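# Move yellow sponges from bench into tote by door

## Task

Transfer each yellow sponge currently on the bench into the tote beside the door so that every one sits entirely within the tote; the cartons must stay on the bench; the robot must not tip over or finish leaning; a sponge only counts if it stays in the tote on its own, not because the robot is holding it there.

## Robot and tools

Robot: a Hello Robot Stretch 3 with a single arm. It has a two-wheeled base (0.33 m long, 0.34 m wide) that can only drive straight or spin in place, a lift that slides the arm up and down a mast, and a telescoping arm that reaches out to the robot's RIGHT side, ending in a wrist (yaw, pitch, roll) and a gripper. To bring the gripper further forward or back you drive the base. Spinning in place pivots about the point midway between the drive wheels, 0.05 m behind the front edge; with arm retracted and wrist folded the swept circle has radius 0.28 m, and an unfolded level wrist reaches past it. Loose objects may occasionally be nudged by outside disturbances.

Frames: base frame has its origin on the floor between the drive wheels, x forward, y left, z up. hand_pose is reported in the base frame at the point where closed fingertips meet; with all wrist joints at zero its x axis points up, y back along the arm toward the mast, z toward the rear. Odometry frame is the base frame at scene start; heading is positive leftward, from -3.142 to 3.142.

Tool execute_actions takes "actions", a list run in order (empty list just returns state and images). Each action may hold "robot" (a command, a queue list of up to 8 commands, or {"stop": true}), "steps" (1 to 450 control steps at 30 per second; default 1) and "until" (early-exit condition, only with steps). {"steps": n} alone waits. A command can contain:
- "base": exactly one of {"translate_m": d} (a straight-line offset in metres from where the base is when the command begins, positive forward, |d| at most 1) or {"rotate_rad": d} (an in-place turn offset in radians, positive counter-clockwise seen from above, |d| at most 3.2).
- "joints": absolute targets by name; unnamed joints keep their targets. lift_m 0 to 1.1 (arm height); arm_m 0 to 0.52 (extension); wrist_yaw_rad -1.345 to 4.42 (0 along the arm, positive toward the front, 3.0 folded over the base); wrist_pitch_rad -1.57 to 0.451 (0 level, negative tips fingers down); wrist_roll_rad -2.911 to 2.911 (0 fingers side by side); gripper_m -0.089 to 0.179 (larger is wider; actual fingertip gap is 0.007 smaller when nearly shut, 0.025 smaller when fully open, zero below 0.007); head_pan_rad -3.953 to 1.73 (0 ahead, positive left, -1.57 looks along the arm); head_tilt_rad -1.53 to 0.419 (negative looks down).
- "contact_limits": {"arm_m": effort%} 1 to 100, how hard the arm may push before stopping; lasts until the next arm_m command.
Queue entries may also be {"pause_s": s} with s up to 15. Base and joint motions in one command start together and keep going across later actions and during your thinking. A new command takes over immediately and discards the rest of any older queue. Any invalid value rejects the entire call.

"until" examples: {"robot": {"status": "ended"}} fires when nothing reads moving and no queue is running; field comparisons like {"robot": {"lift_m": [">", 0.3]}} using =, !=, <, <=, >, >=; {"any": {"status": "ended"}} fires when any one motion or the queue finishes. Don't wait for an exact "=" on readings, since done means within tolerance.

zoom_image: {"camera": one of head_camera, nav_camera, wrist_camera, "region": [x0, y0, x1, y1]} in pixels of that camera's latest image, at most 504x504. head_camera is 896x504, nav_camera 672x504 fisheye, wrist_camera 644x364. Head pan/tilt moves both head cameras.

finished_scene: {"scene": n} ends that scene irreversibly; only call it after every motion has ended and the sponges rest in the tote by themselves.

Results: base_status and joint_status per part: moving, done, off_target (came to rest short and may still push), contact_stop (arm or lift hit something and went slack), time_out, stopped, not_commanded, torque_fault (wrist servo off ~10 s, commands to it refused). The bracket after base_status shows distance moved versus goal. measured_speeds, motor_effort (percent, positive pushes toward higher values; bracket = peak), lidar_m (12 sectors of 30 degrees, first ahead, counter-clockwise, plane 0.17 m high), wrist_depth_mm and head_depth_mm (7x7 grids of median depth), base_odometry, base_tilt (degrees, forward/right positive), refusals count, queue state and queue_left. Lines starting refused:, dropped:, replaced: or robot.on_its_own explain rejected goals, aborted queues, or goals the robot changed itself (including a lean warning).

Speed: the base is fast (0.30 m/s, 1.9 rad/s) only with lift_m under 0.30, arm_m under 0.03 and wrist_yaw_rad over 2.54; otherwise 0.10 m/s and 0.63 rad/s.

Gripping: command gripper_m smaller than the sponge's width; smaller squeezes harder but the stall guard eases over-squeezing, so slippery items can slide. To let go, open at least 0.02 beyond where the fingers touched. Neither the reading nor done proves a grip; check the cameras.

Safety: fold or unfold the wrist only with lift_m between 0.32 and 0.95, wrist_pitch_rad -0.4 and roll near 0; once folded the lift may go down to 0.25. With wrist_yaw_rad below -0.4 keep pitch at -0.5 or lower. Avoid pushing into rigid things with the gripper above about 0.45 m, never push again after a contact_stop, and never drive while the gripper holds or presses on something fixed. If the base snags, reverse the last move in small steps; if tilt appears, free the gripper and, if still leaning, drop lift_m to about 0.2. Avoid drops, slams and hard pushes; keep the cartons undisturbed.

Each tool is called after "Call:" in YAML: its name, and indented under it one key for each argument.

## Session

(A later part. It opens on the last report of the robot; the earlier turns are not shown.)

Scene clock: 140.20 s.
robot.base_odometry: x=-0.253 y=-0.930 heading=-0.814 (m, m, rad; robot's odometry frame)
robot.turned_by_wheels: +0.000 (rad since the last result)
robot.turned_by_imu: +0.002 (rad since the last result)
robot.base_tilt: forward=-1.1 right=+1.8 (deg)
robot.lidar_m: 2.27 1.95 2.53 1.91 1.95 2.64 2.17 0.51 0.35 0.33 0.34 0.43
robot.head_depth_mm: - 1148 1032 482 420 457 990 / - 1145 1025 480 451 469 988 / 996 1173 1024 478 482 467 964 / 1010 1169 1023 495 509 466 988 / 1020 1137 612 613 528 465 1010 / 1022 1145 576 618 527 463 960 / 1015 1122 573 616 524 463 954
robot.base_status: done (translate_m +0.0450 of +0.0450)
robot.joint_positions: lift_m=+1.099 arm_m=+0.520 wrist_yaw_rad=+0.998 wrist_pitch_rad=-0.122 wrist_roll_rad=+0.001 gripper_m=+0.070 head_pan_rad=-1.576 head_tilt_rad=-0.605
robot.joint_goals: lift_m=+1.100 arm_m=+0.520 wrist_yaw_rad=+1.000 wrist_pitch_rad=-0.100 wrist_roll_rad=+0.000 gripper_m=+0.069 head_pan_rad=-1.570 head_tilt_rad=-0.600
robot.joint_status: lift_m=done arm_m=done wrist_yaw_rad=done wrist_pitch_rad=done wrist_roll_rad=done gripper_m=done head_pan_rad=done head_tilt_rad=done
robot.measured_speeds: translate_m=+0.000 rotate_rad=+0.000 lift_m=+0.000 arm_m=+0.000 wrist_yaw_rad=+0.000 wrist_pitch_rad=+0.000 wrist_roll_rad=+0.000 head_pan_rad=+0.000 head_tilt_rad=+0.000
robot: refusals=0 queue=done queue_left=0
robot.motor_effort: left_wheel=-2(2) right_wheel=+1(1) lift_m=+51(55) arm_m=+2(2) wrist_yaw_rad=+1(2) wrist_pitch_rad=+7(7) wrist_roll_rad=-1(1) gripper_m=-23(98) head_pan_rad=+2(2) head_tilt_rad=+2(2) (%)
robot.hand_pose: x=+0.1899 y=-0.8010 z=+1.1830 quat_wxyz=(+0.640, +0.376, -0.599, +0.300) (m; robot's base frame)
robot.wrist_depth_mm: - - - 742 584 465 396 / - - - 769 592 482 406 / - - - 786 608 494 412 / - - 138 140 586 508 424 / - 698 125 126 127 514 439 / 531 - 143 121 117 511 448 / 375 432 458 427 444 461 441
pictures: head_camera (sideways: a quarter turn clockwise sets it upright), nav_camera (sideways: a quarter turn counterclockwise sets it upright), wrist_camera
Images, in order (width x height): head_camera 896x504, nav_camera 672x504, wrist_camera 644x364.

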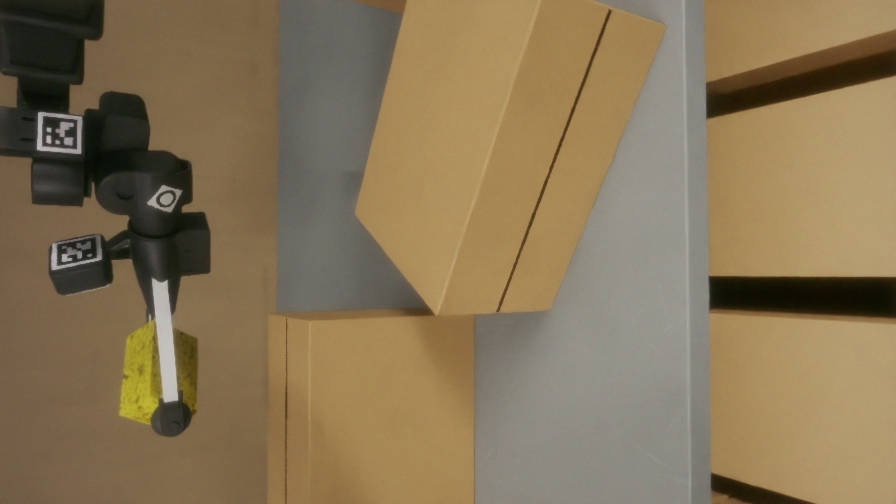

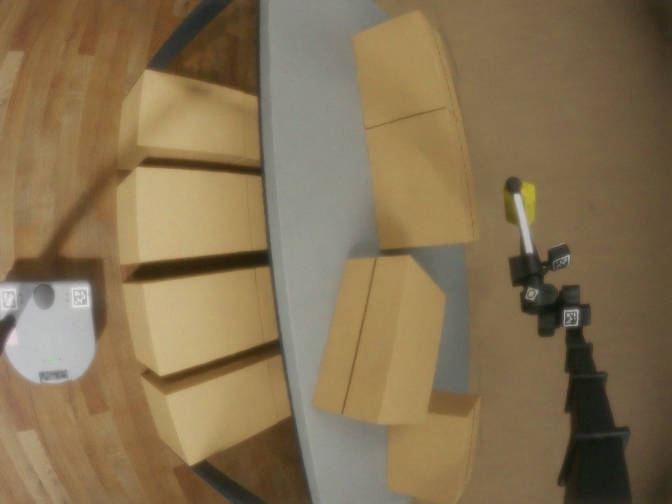

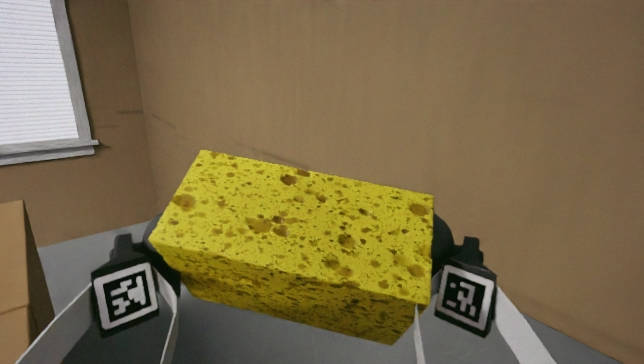

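Call:
execute_actions:
  actions:
    - {"robot":[{"joints":{"arm_m":0,"wrist_yaw_rad":1.7,"wrist_pitch_rad":0}},{"base":{"rotate_rad":1.335},"joints":{"lift_m":0.8}},{"base":{"translate_m":1.0},"joints":{"lift_m":0.29,"wrist_yaw_rad":2.62,"wrist_pitch_rad":-0.35,"head_tilt_rad":-1.1}},{"base":{"translate_m":1}},{"base":{"rotate_rad":0.2},"joints":{"lift_m":0.34}},{"joints":{"wrist_yaw_rad":-0.3,"arm_m":0.28}},{"joints":{"wrist_pitch_rad":-1.1}}],"steps":450,"until":{"robot":{"status":"ended"}}}
    - {"steps":450,"until":{"robot":{"status":"ended"}}}

Scene clock: 168.07 s.
robot.base_odometry: x=+1.481 y=+0.066 heading=+0.721 (m, m, rad; robot's odometry frame)
robot.turned_by_wheels: +1.535 (rad since the last result)
robot.turned_by_imu: +1.567 (rad since the last result)
robot.base_tilt: forward=-1.1 right=+1.8 (deg)
robot.lidar_m: 0.61 0.62 0.47 0.43 3.15 2.40 2.23 2.67 1.50 1.28 0.95 0.66
robot.head_depth_mm: 1507 1672 1637 1450 1308 1176 1090 / 1512 1658 1653 1452 1312 1202 - / 1478 1669 1657 1502 1295 1202 - / 1576 1815 1646 1461 1291 1199 - / 1551 1818 1654 1467 1306 1186 1089 / 1554 1807 1659 1458 1318 1191 1087 / 1539 1799 1631 1464 1317 1192 1089
robot.base_status: done (rotate_rad +0.1999 of +0.2000)
robot.joint_positions: lift_m=+0.339 arm_m=+0.280 wrist_yaw_rad=-0.299 wrist_pitch_rad=-1.103 wrist_roll_rad=+0.001 gripper_m=+0.070 head_pan_rad=-1.576 head_tilt_rad=-1.087
robot.joint_goals: lift_m=+0.340 arm_m=+0.280 wrist_yaw_rad=-0.300 wrist_pitch_rad=-1.100 wrist_roll_rad=+0.000 gripper_m=+0.069 head_pan_rad=-1.570 head_tilt_rad=-1.100
robot.joint_status: lift_m=done arm_m=done wrist_yaw_rad=done wrist_pitch_rad=done wrist_roll_rad=done gripper_m=done head_pan_rad=done head_tilt_rad=done
robot.measured_speeds: translate_m=+0.000 rotate_rad=+0.000 lift_m=+0.000 arm_m=+0.000 wrist_yaw_rad=+0.000 wrist_pitch_rad=+0.000 wrist_roll_rad=+0.000 head_pan_rad=+0.000 head_tilt_rad=+0.000
robot: refusals=0 queue=done queue_left=0
robot.motor_effort: left_wheel=-3(11) right_wheel=+1(8) lift_m=+52(56) arm_m=+2(4) wrist_yaw_rad=-1(2) wrist_pitch_rad=+1(7) wrist_roll_rad=-1(1) gripper_m=-22(22) head_pan_rad=+2(2) head_tilt_rad=-4(23) (%)
robot.hand_pose: x=-0.0493 y=-0.5145 z=+0.2383 quat_wxyz=(+0.540, +0.277, -0.651, -0.457) (m; robot's base frame)
robot.wrist_depth_mm: 450 452 461 466 472 482 487 / 432 437 443 445 453 464 461 / 364 322 419 426 433 434 442 / 305 384 138 140 410 416 426 / 294 352 125 126 128 406 406 / 295 - 143 121 117 388 391 / 273 292 358 311 369 374 381
pictures: head_camera (sideways: a quarter turn clockwise sets it upright), nav_camera (sideways: a quarter turn counterclockwise sets it upright), wrist_camera
Images, in order (width x height): head_camera 896x504, nav_camera 672x504, wrist_camera 644x364.

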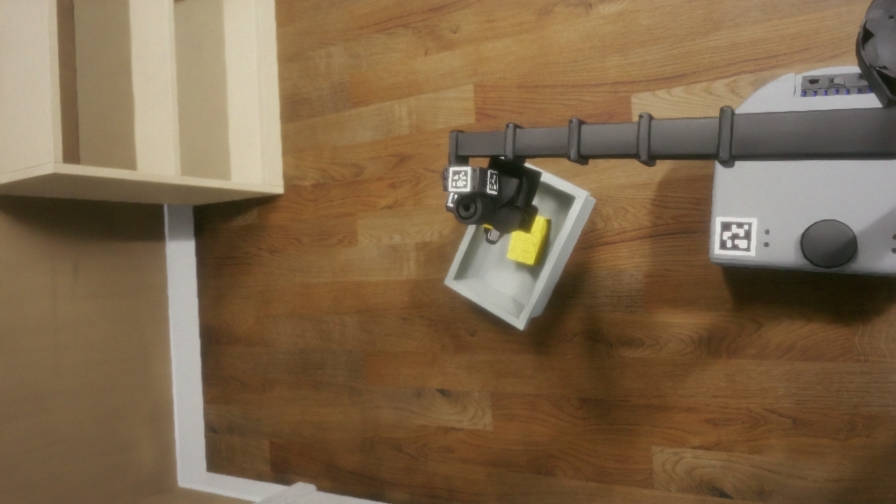

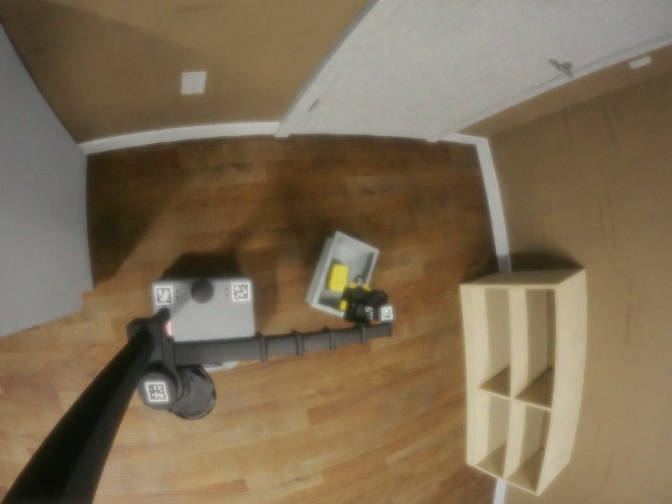

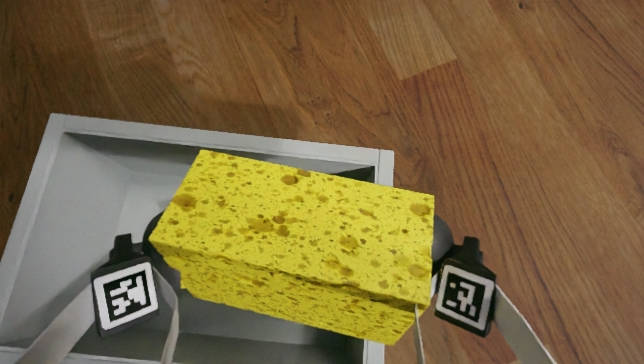

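Call:
execute_actions:
  actions:
    - {"robot":[{"base":{"translate_m":0.065},"joints":{"wrist_pitch_rad":-0.8,"arm_m":0.32,"lift_m":0.27}},{"joints":{"lift_m":0.2}}],"steps":450,"until":{"robot":{"status":"ended"}}}

Scene clock: 171.93 s.
robot.base_odometry: x=+1.530 y=+0.109 heading=+0.721 (m, m, rad; robot's odometry frame)
robot.turned_by_wheels: +0.000 (rad since the last result)
robot.turned_by_imu: +0.001 (rad since the last result)
robot.base_tilt: forward=-1.1 right=+1.8 (deg)
robot.lidar_m: 0.54 0.55 0.47 0.44 3.15 2.48 2.30 2.65 1.53 0.58 0.84 0.59
robot.head_depth_mm: 1502 1664 1639 1453 1311 1184 1093 / 1264 1673 1648 1466 1304 1198 - / 1498 1762 1644 1482 1269 1214 - / 1566 1832 1649 1457 1293 1200 - / 1556 1823 1662 1463 1307 1187 1088 / 1538 1831 1677 1466 1310 1191 1083 / 1532 1707 1601 1441 1313 1195 1086
robot.base_status: done (translate_m +0.0650 of +0.0650)
robot.joint_positions: lift_m=+0.201 arm_m=+0.320 wrist_yaw_rad=-0.299 wrist_pitch_rad=-0.795 wrist_roll_rad=+0.001 gripper_m=+0.070 head_pan_rad=-1.576 head_tilt_rad=-1.087
robot.joint_goals: lift_m=+0.200 arm_m=+0.320 wrist_yaw_rad=-0.300 wrist_pitch_rad=-0.800 wrist_roll_rad=+0.000 gripper_m=+0.069 head_pan_rad=-1.570 head_tilt_rad=-1.100
robot.joint_status: lift_m=done arm_m=done wrist_yaw_rad=done wrist_pitch_rad=done wrist_roll_rad=done gripper_m=done head_pan_rad=done head_tilt_rad=done
robot.measured_speeds: translate_m=+0.000 rotate_rad=+0.000 lift_m=+0.000 arm_m=+0.000 wrist_yaw_rad=+0.000 wrist_pitch_rad=+0.000 wrist_roll_rad=+0.000 head_pan_rad=+0.000 head_tilt_rad=+0.000
robot: refusals=0 queue=done queue_left=0
robot.motor_effort: left_wheel=-3(5) right_wheel=+1(7) lift_m=+7(52) arm_m=+2(3) wrist_yaw_rad=-1(1) wrist_pitch_rad=-1(4) wrist_roll_rad=-1(1) gripper_m=-22(21) head_pan_rad=+1(2) head_tilt_rad=-4(4) (%)
robot.hand_pose: x=-0.0694 y=-0.6196 z=+0.1398 quat_wxyz=(+0.604, +0.174, -0.685, -0.368) (m; robot's base frame)
robot.wrist_depth_mm: 453 470 469 481 488 494 502 / 405 413 420 421 428 434 439 / 370 369 375 377 386 390 396 / 331 337 130 130 350 353 354 / 187 155 121 121 122 322 323 / 191 - 150 117 116 189 291 / 197 256 261 265 264 238 170
pictures: head_camera (sideways: a quarter turn clockwise sets it upright), nav_camera (sideways: a quarter turn counterclockwise sets it upright), wrist_camera
Images, in order (width x height): head_camera 896x504, nav_camera 672x504, wrist_camera 644x364.

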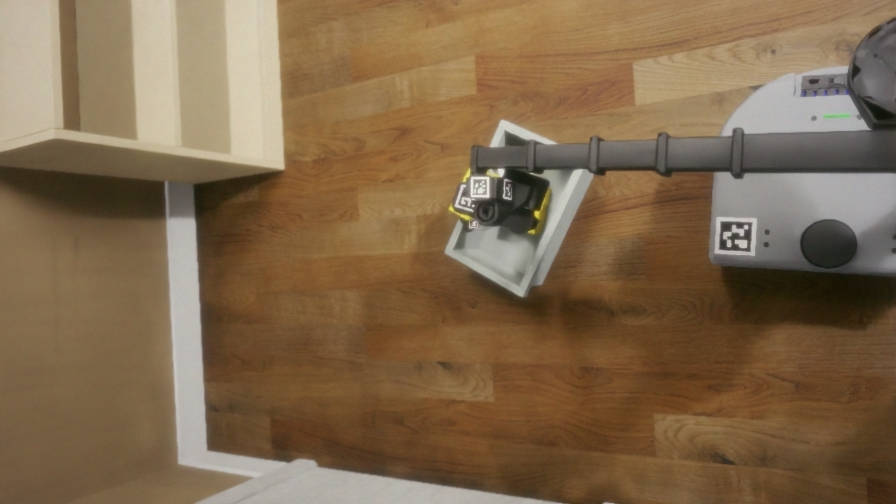

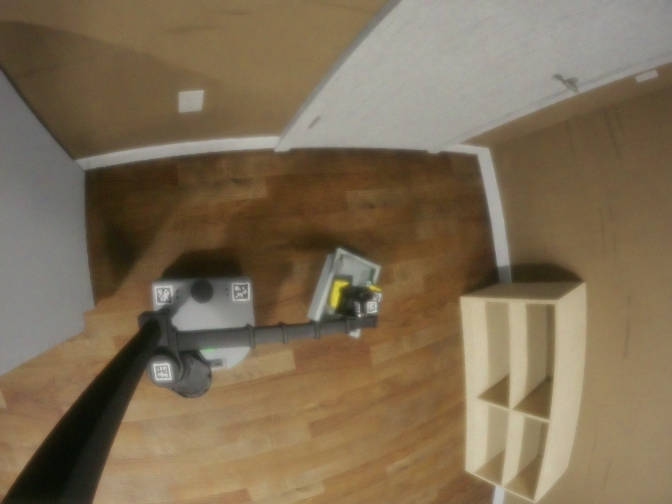

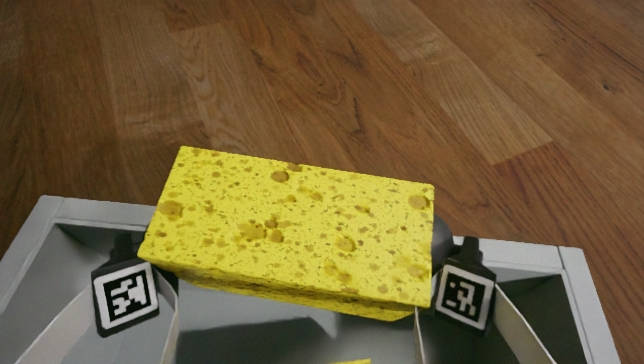

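The sponge is touching the far rim, so I'll pull it in slightly.

Call:
execute_actions:
  actions:
    - {"robot":[{"base":{"translate_m":0.015},"joints":{"arm_m":0.295,"lift_m":0.21}},{"joints":{"lift_m":0.15}},{"joints":{"gripper_m":0.135}},{"joints":{"lift_m":0.33,"arm_m":0.2}}],"steps":450,"until":{"robot":{"status":"ended"}}}

Scene clock: 178.37 s.
robot.base_odometry: x=+1.541 y=+0.119 heading=+0.721 (m, m, rad; robot's odometry frame)
robot.turned_by_wheels: +0.000 (rad since the last result)
robot.turned_by_imu: +0.002 (rad since the last result)
robot.base_tilt: forward=-1.1 right=+1.8 (deg)
robot.lidar_m: 0.53 0.53 0.48 0.44 0.45 2.52 2.31 2.65 1.54 1.29 0.82 0.57
robot.head_depth_mm: 1507 1664 1639 1455 1307 1184 1089 / 1259 1664 1642 1452 1308 1197 - / 1542 1776 1641 1476 1268 1214 - / 1558 1831 1646 1454 1294 1197 - / 1542 1825 1654 1467 1310 1182 1087 / 1546 1802 1661 1483 1316 1195 1088 / 1527 1707 1572 1450 1318 1190 1092
robot.base_status: done (translate_m +0.0150 of +0.0150)
robot.joint_positions: lift_m=+0.329 arm_m=+0.200 wrist_yaw_rad=-0.299 wrist_pitch_rad=-0.809 wrist_roll_rad=+0.001 gripper_m=+0.135 head_pan_rad=-1.576 head_tilt_rad=-1.087
robot.joint_goals: lift_m=+0.330 arm_m=+0.200 wrist_yaw_rad=-0.300 wrist_pitch_rad=-0.800 wrist_roll_rad=+0.000 gripper_m=+0.135 head_pan_rad=-1.570 head_tilt_rad=-1.100
robot.joint_status: lift_m=done arm_m=done wrist_yaw_rad=done wrist_pitch_rad=done wrist_roll_rad=done gripper_m=done head_pan_rad=done head_tilt_rad=done
robot.measured_speeds: translate_m=+0.000 rotate_rad=+0.000 lift_m=+0.000 arm_m=+0.000 wrist_yaw_rad=+0.000 wrist_pitch_rad=+0.000 wrist_roll_rad=+0.000 head_pan_rad=+0.000 head_tilt_rad=+0.000
robot: refusals=0 queue=done queue_left=0
robot.motor_effort: left_wheel=-2(5) right_wheel=+2(6) lift_m=+51(54) arm_m=-3(2) wrist_yaw_rad=+0(1) wrist_pitch_rad=+3(3) wrist_roll_rad=-1(1) gripper_m=+0(83) head_pan_rad=+2(3) head_tilt_rad=-4(4) (%)
robot.hand_pose: x=-0.0686 y=-0.4974 z=+0.2658 quat_wxyz=(+0.601, +0.178, -0.684, -0.373) (m; robot's base frame)
robot.wrist_depth_mm: 637 636 658 672 676 692 693 / 574 577 590 588 607 611 618 / 516 519 528 534 541 551 547 / 468 376 367 370 479 490 508 / 431 411 357 410 397 456 455 / 399 395 392 361 374 420 422 / 265 339 370 379 366 380 393
pictures: head_camera (sideways: a quarter turn clockwise sets it upright), nav_camera (sideways: a quarter turn counterclockwise sets it upright), wrist_camera
Images, in order (width x height): head_camera 896x504, nav_camera 672x504, wrist_camera 644x364.

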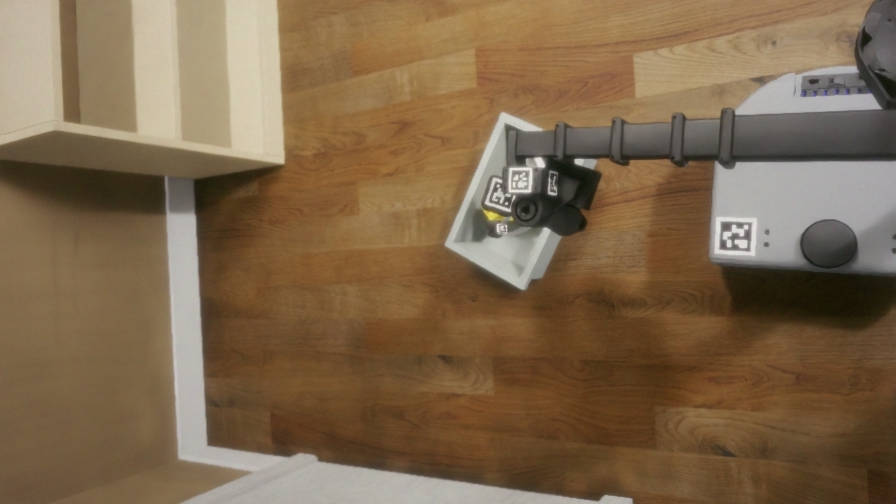

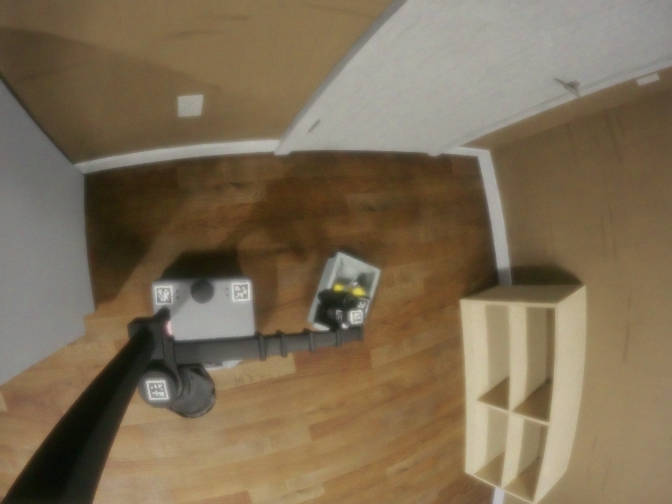

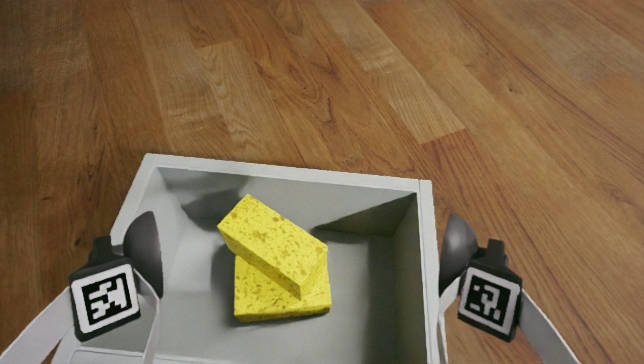

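Call:
execute_actions:
  actions:
    - {"robot":[{"base":{"translate_m":-0.02},"joints":{"arm_m":0.215,"gripper_m":0.0,"lift_m":0.165}},{"joints":{"arm_m":0.27}},{"joints":{"lift_m":0.28,"arm_m":0.14}}],"steps":450,"until":{"robot":{"status":"ended"}}}

Scene clock: 184.77 s.
robot.base_odometry: x=+1.526 y=+0.106 heading=+0.721 (m, m, rad; robot's odometry frame)
robot.turned_by_wheels: +0.000 (rad since the last result)
robot.turned_by_imu: +0.002 (rad since the last result)
robot.base_tilt: forward=-1.0 right=+1.7 (deg)
robot.lidar_m: 0.55 0.55 0.47 0.44 3.15 2.46 2.29 2.66 1.53 1.29 0.85 0.59
robot.head_depth_mm: 1509 1666 1643 1461 1303 1181 1098 / 1512 1660 1640 1461 1310 1201 - / 1507 1757 1643 1463 1329 1203 - / 1567 1832 1651 1456 1293 1205 - / 1546 1821 1656 1471 1312 1182 1089 / 1539 1808 1652 1469 1313 1188 1087 / 1535 1707 1608 1446 1315 1192 1089
robot.base_status: done (translate_m -0.0200 of -0.0200)
robot.joint_positions: lift_m=+0.279 arm_m=+0.140 wrist_yaw_rad=-0.299 wrist_pitch_rad=-0.810 wrist_roll_rad=+0.001 gripper_m=+0.000 head_pan_rad=-1.576 head_tilt_rad=-1.087
robot.joint_goals: lift_m=+0.280 arm_m=+0.140 wrist_yaw_rad=-0.300 wrist_pitch_rad=-0.800 wrist_roll_rad=+0.000 gripper_m=+0.000 head_pan_rad=-1.570 head_tilt_rad=-1.100
robot.joint_status: lift_m=done arm_m=done wrist_yaw_rad=done wrist_pitch_rad=done wrist_roll_rad=done gripper_m=done head_pan_rad=done head_tilt_rad=done
robot.measured_speeds: translate_m=+0.000 rotate_rad=+0.000 lift_m=+0.000 arm_m=+0.000 wrist_yaw_rad=+0.000 wrist_pitch_rad=+0.000 wrist_roll_rad=+0.000 head_pan_rad=+0.000 head_tilt_rad=+0.000
robot: refusals=0 queue=done queue_left=0
robot.motor_effort: left_wheel=-2(8) right_wheel=+2(4) lift_m=+52(54) arm_m=-3(1) wrist_yaw_rad=+0(0) wrist_pitch_rad=+4(4) wrist_roll_rad=-1(1) gripper_m=-3(83) head_pan_rad=+0(1) head_tilt_rad=-4(4) (%)
robot.hand_pose: x=-0.0685 y=-0.4372 z=+0.2157 quat_wxyz=(+0.601, +0.179, -0.684, -0.373) (m; robot's base frame)
robot.wrist_depth_mm: 564 573 578 590 605 610 615 / 501 507 518 527 523 532 544 / 447 344 344 351 461 484 492 / 300 353 347 411 419 434 448 / 288 376 344 400 383 399 409 / 247 246 341 - 359 369 373 / 327 329 330 337 340 342 343
pictures: head_camera (sideways: a quarter turn clockwise sets it upright), nav_camera (sideways: a quarter turn counterclockwise sets it upright), wrist_camera
Images, in order (width x height): head_camera 896x504, nav_camera 672x504, wrist_camera 644x364.

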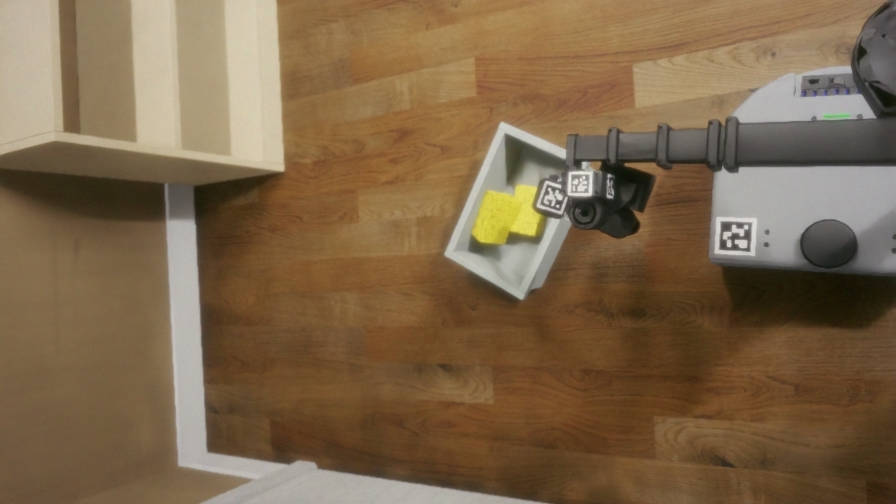

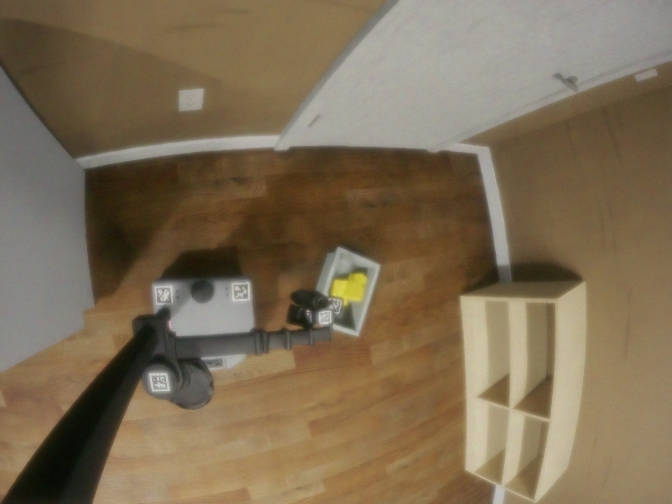

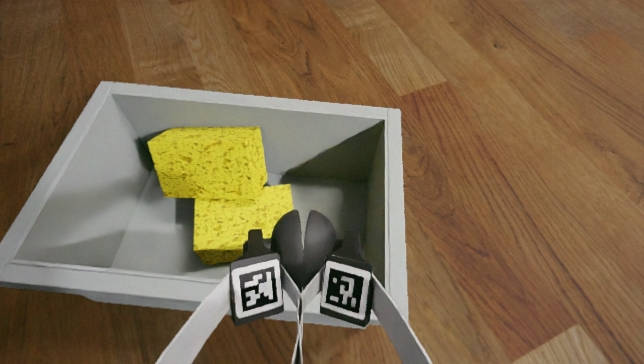

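Call:
finished_scene:
  scene: 1

The scene is finished: the task was done.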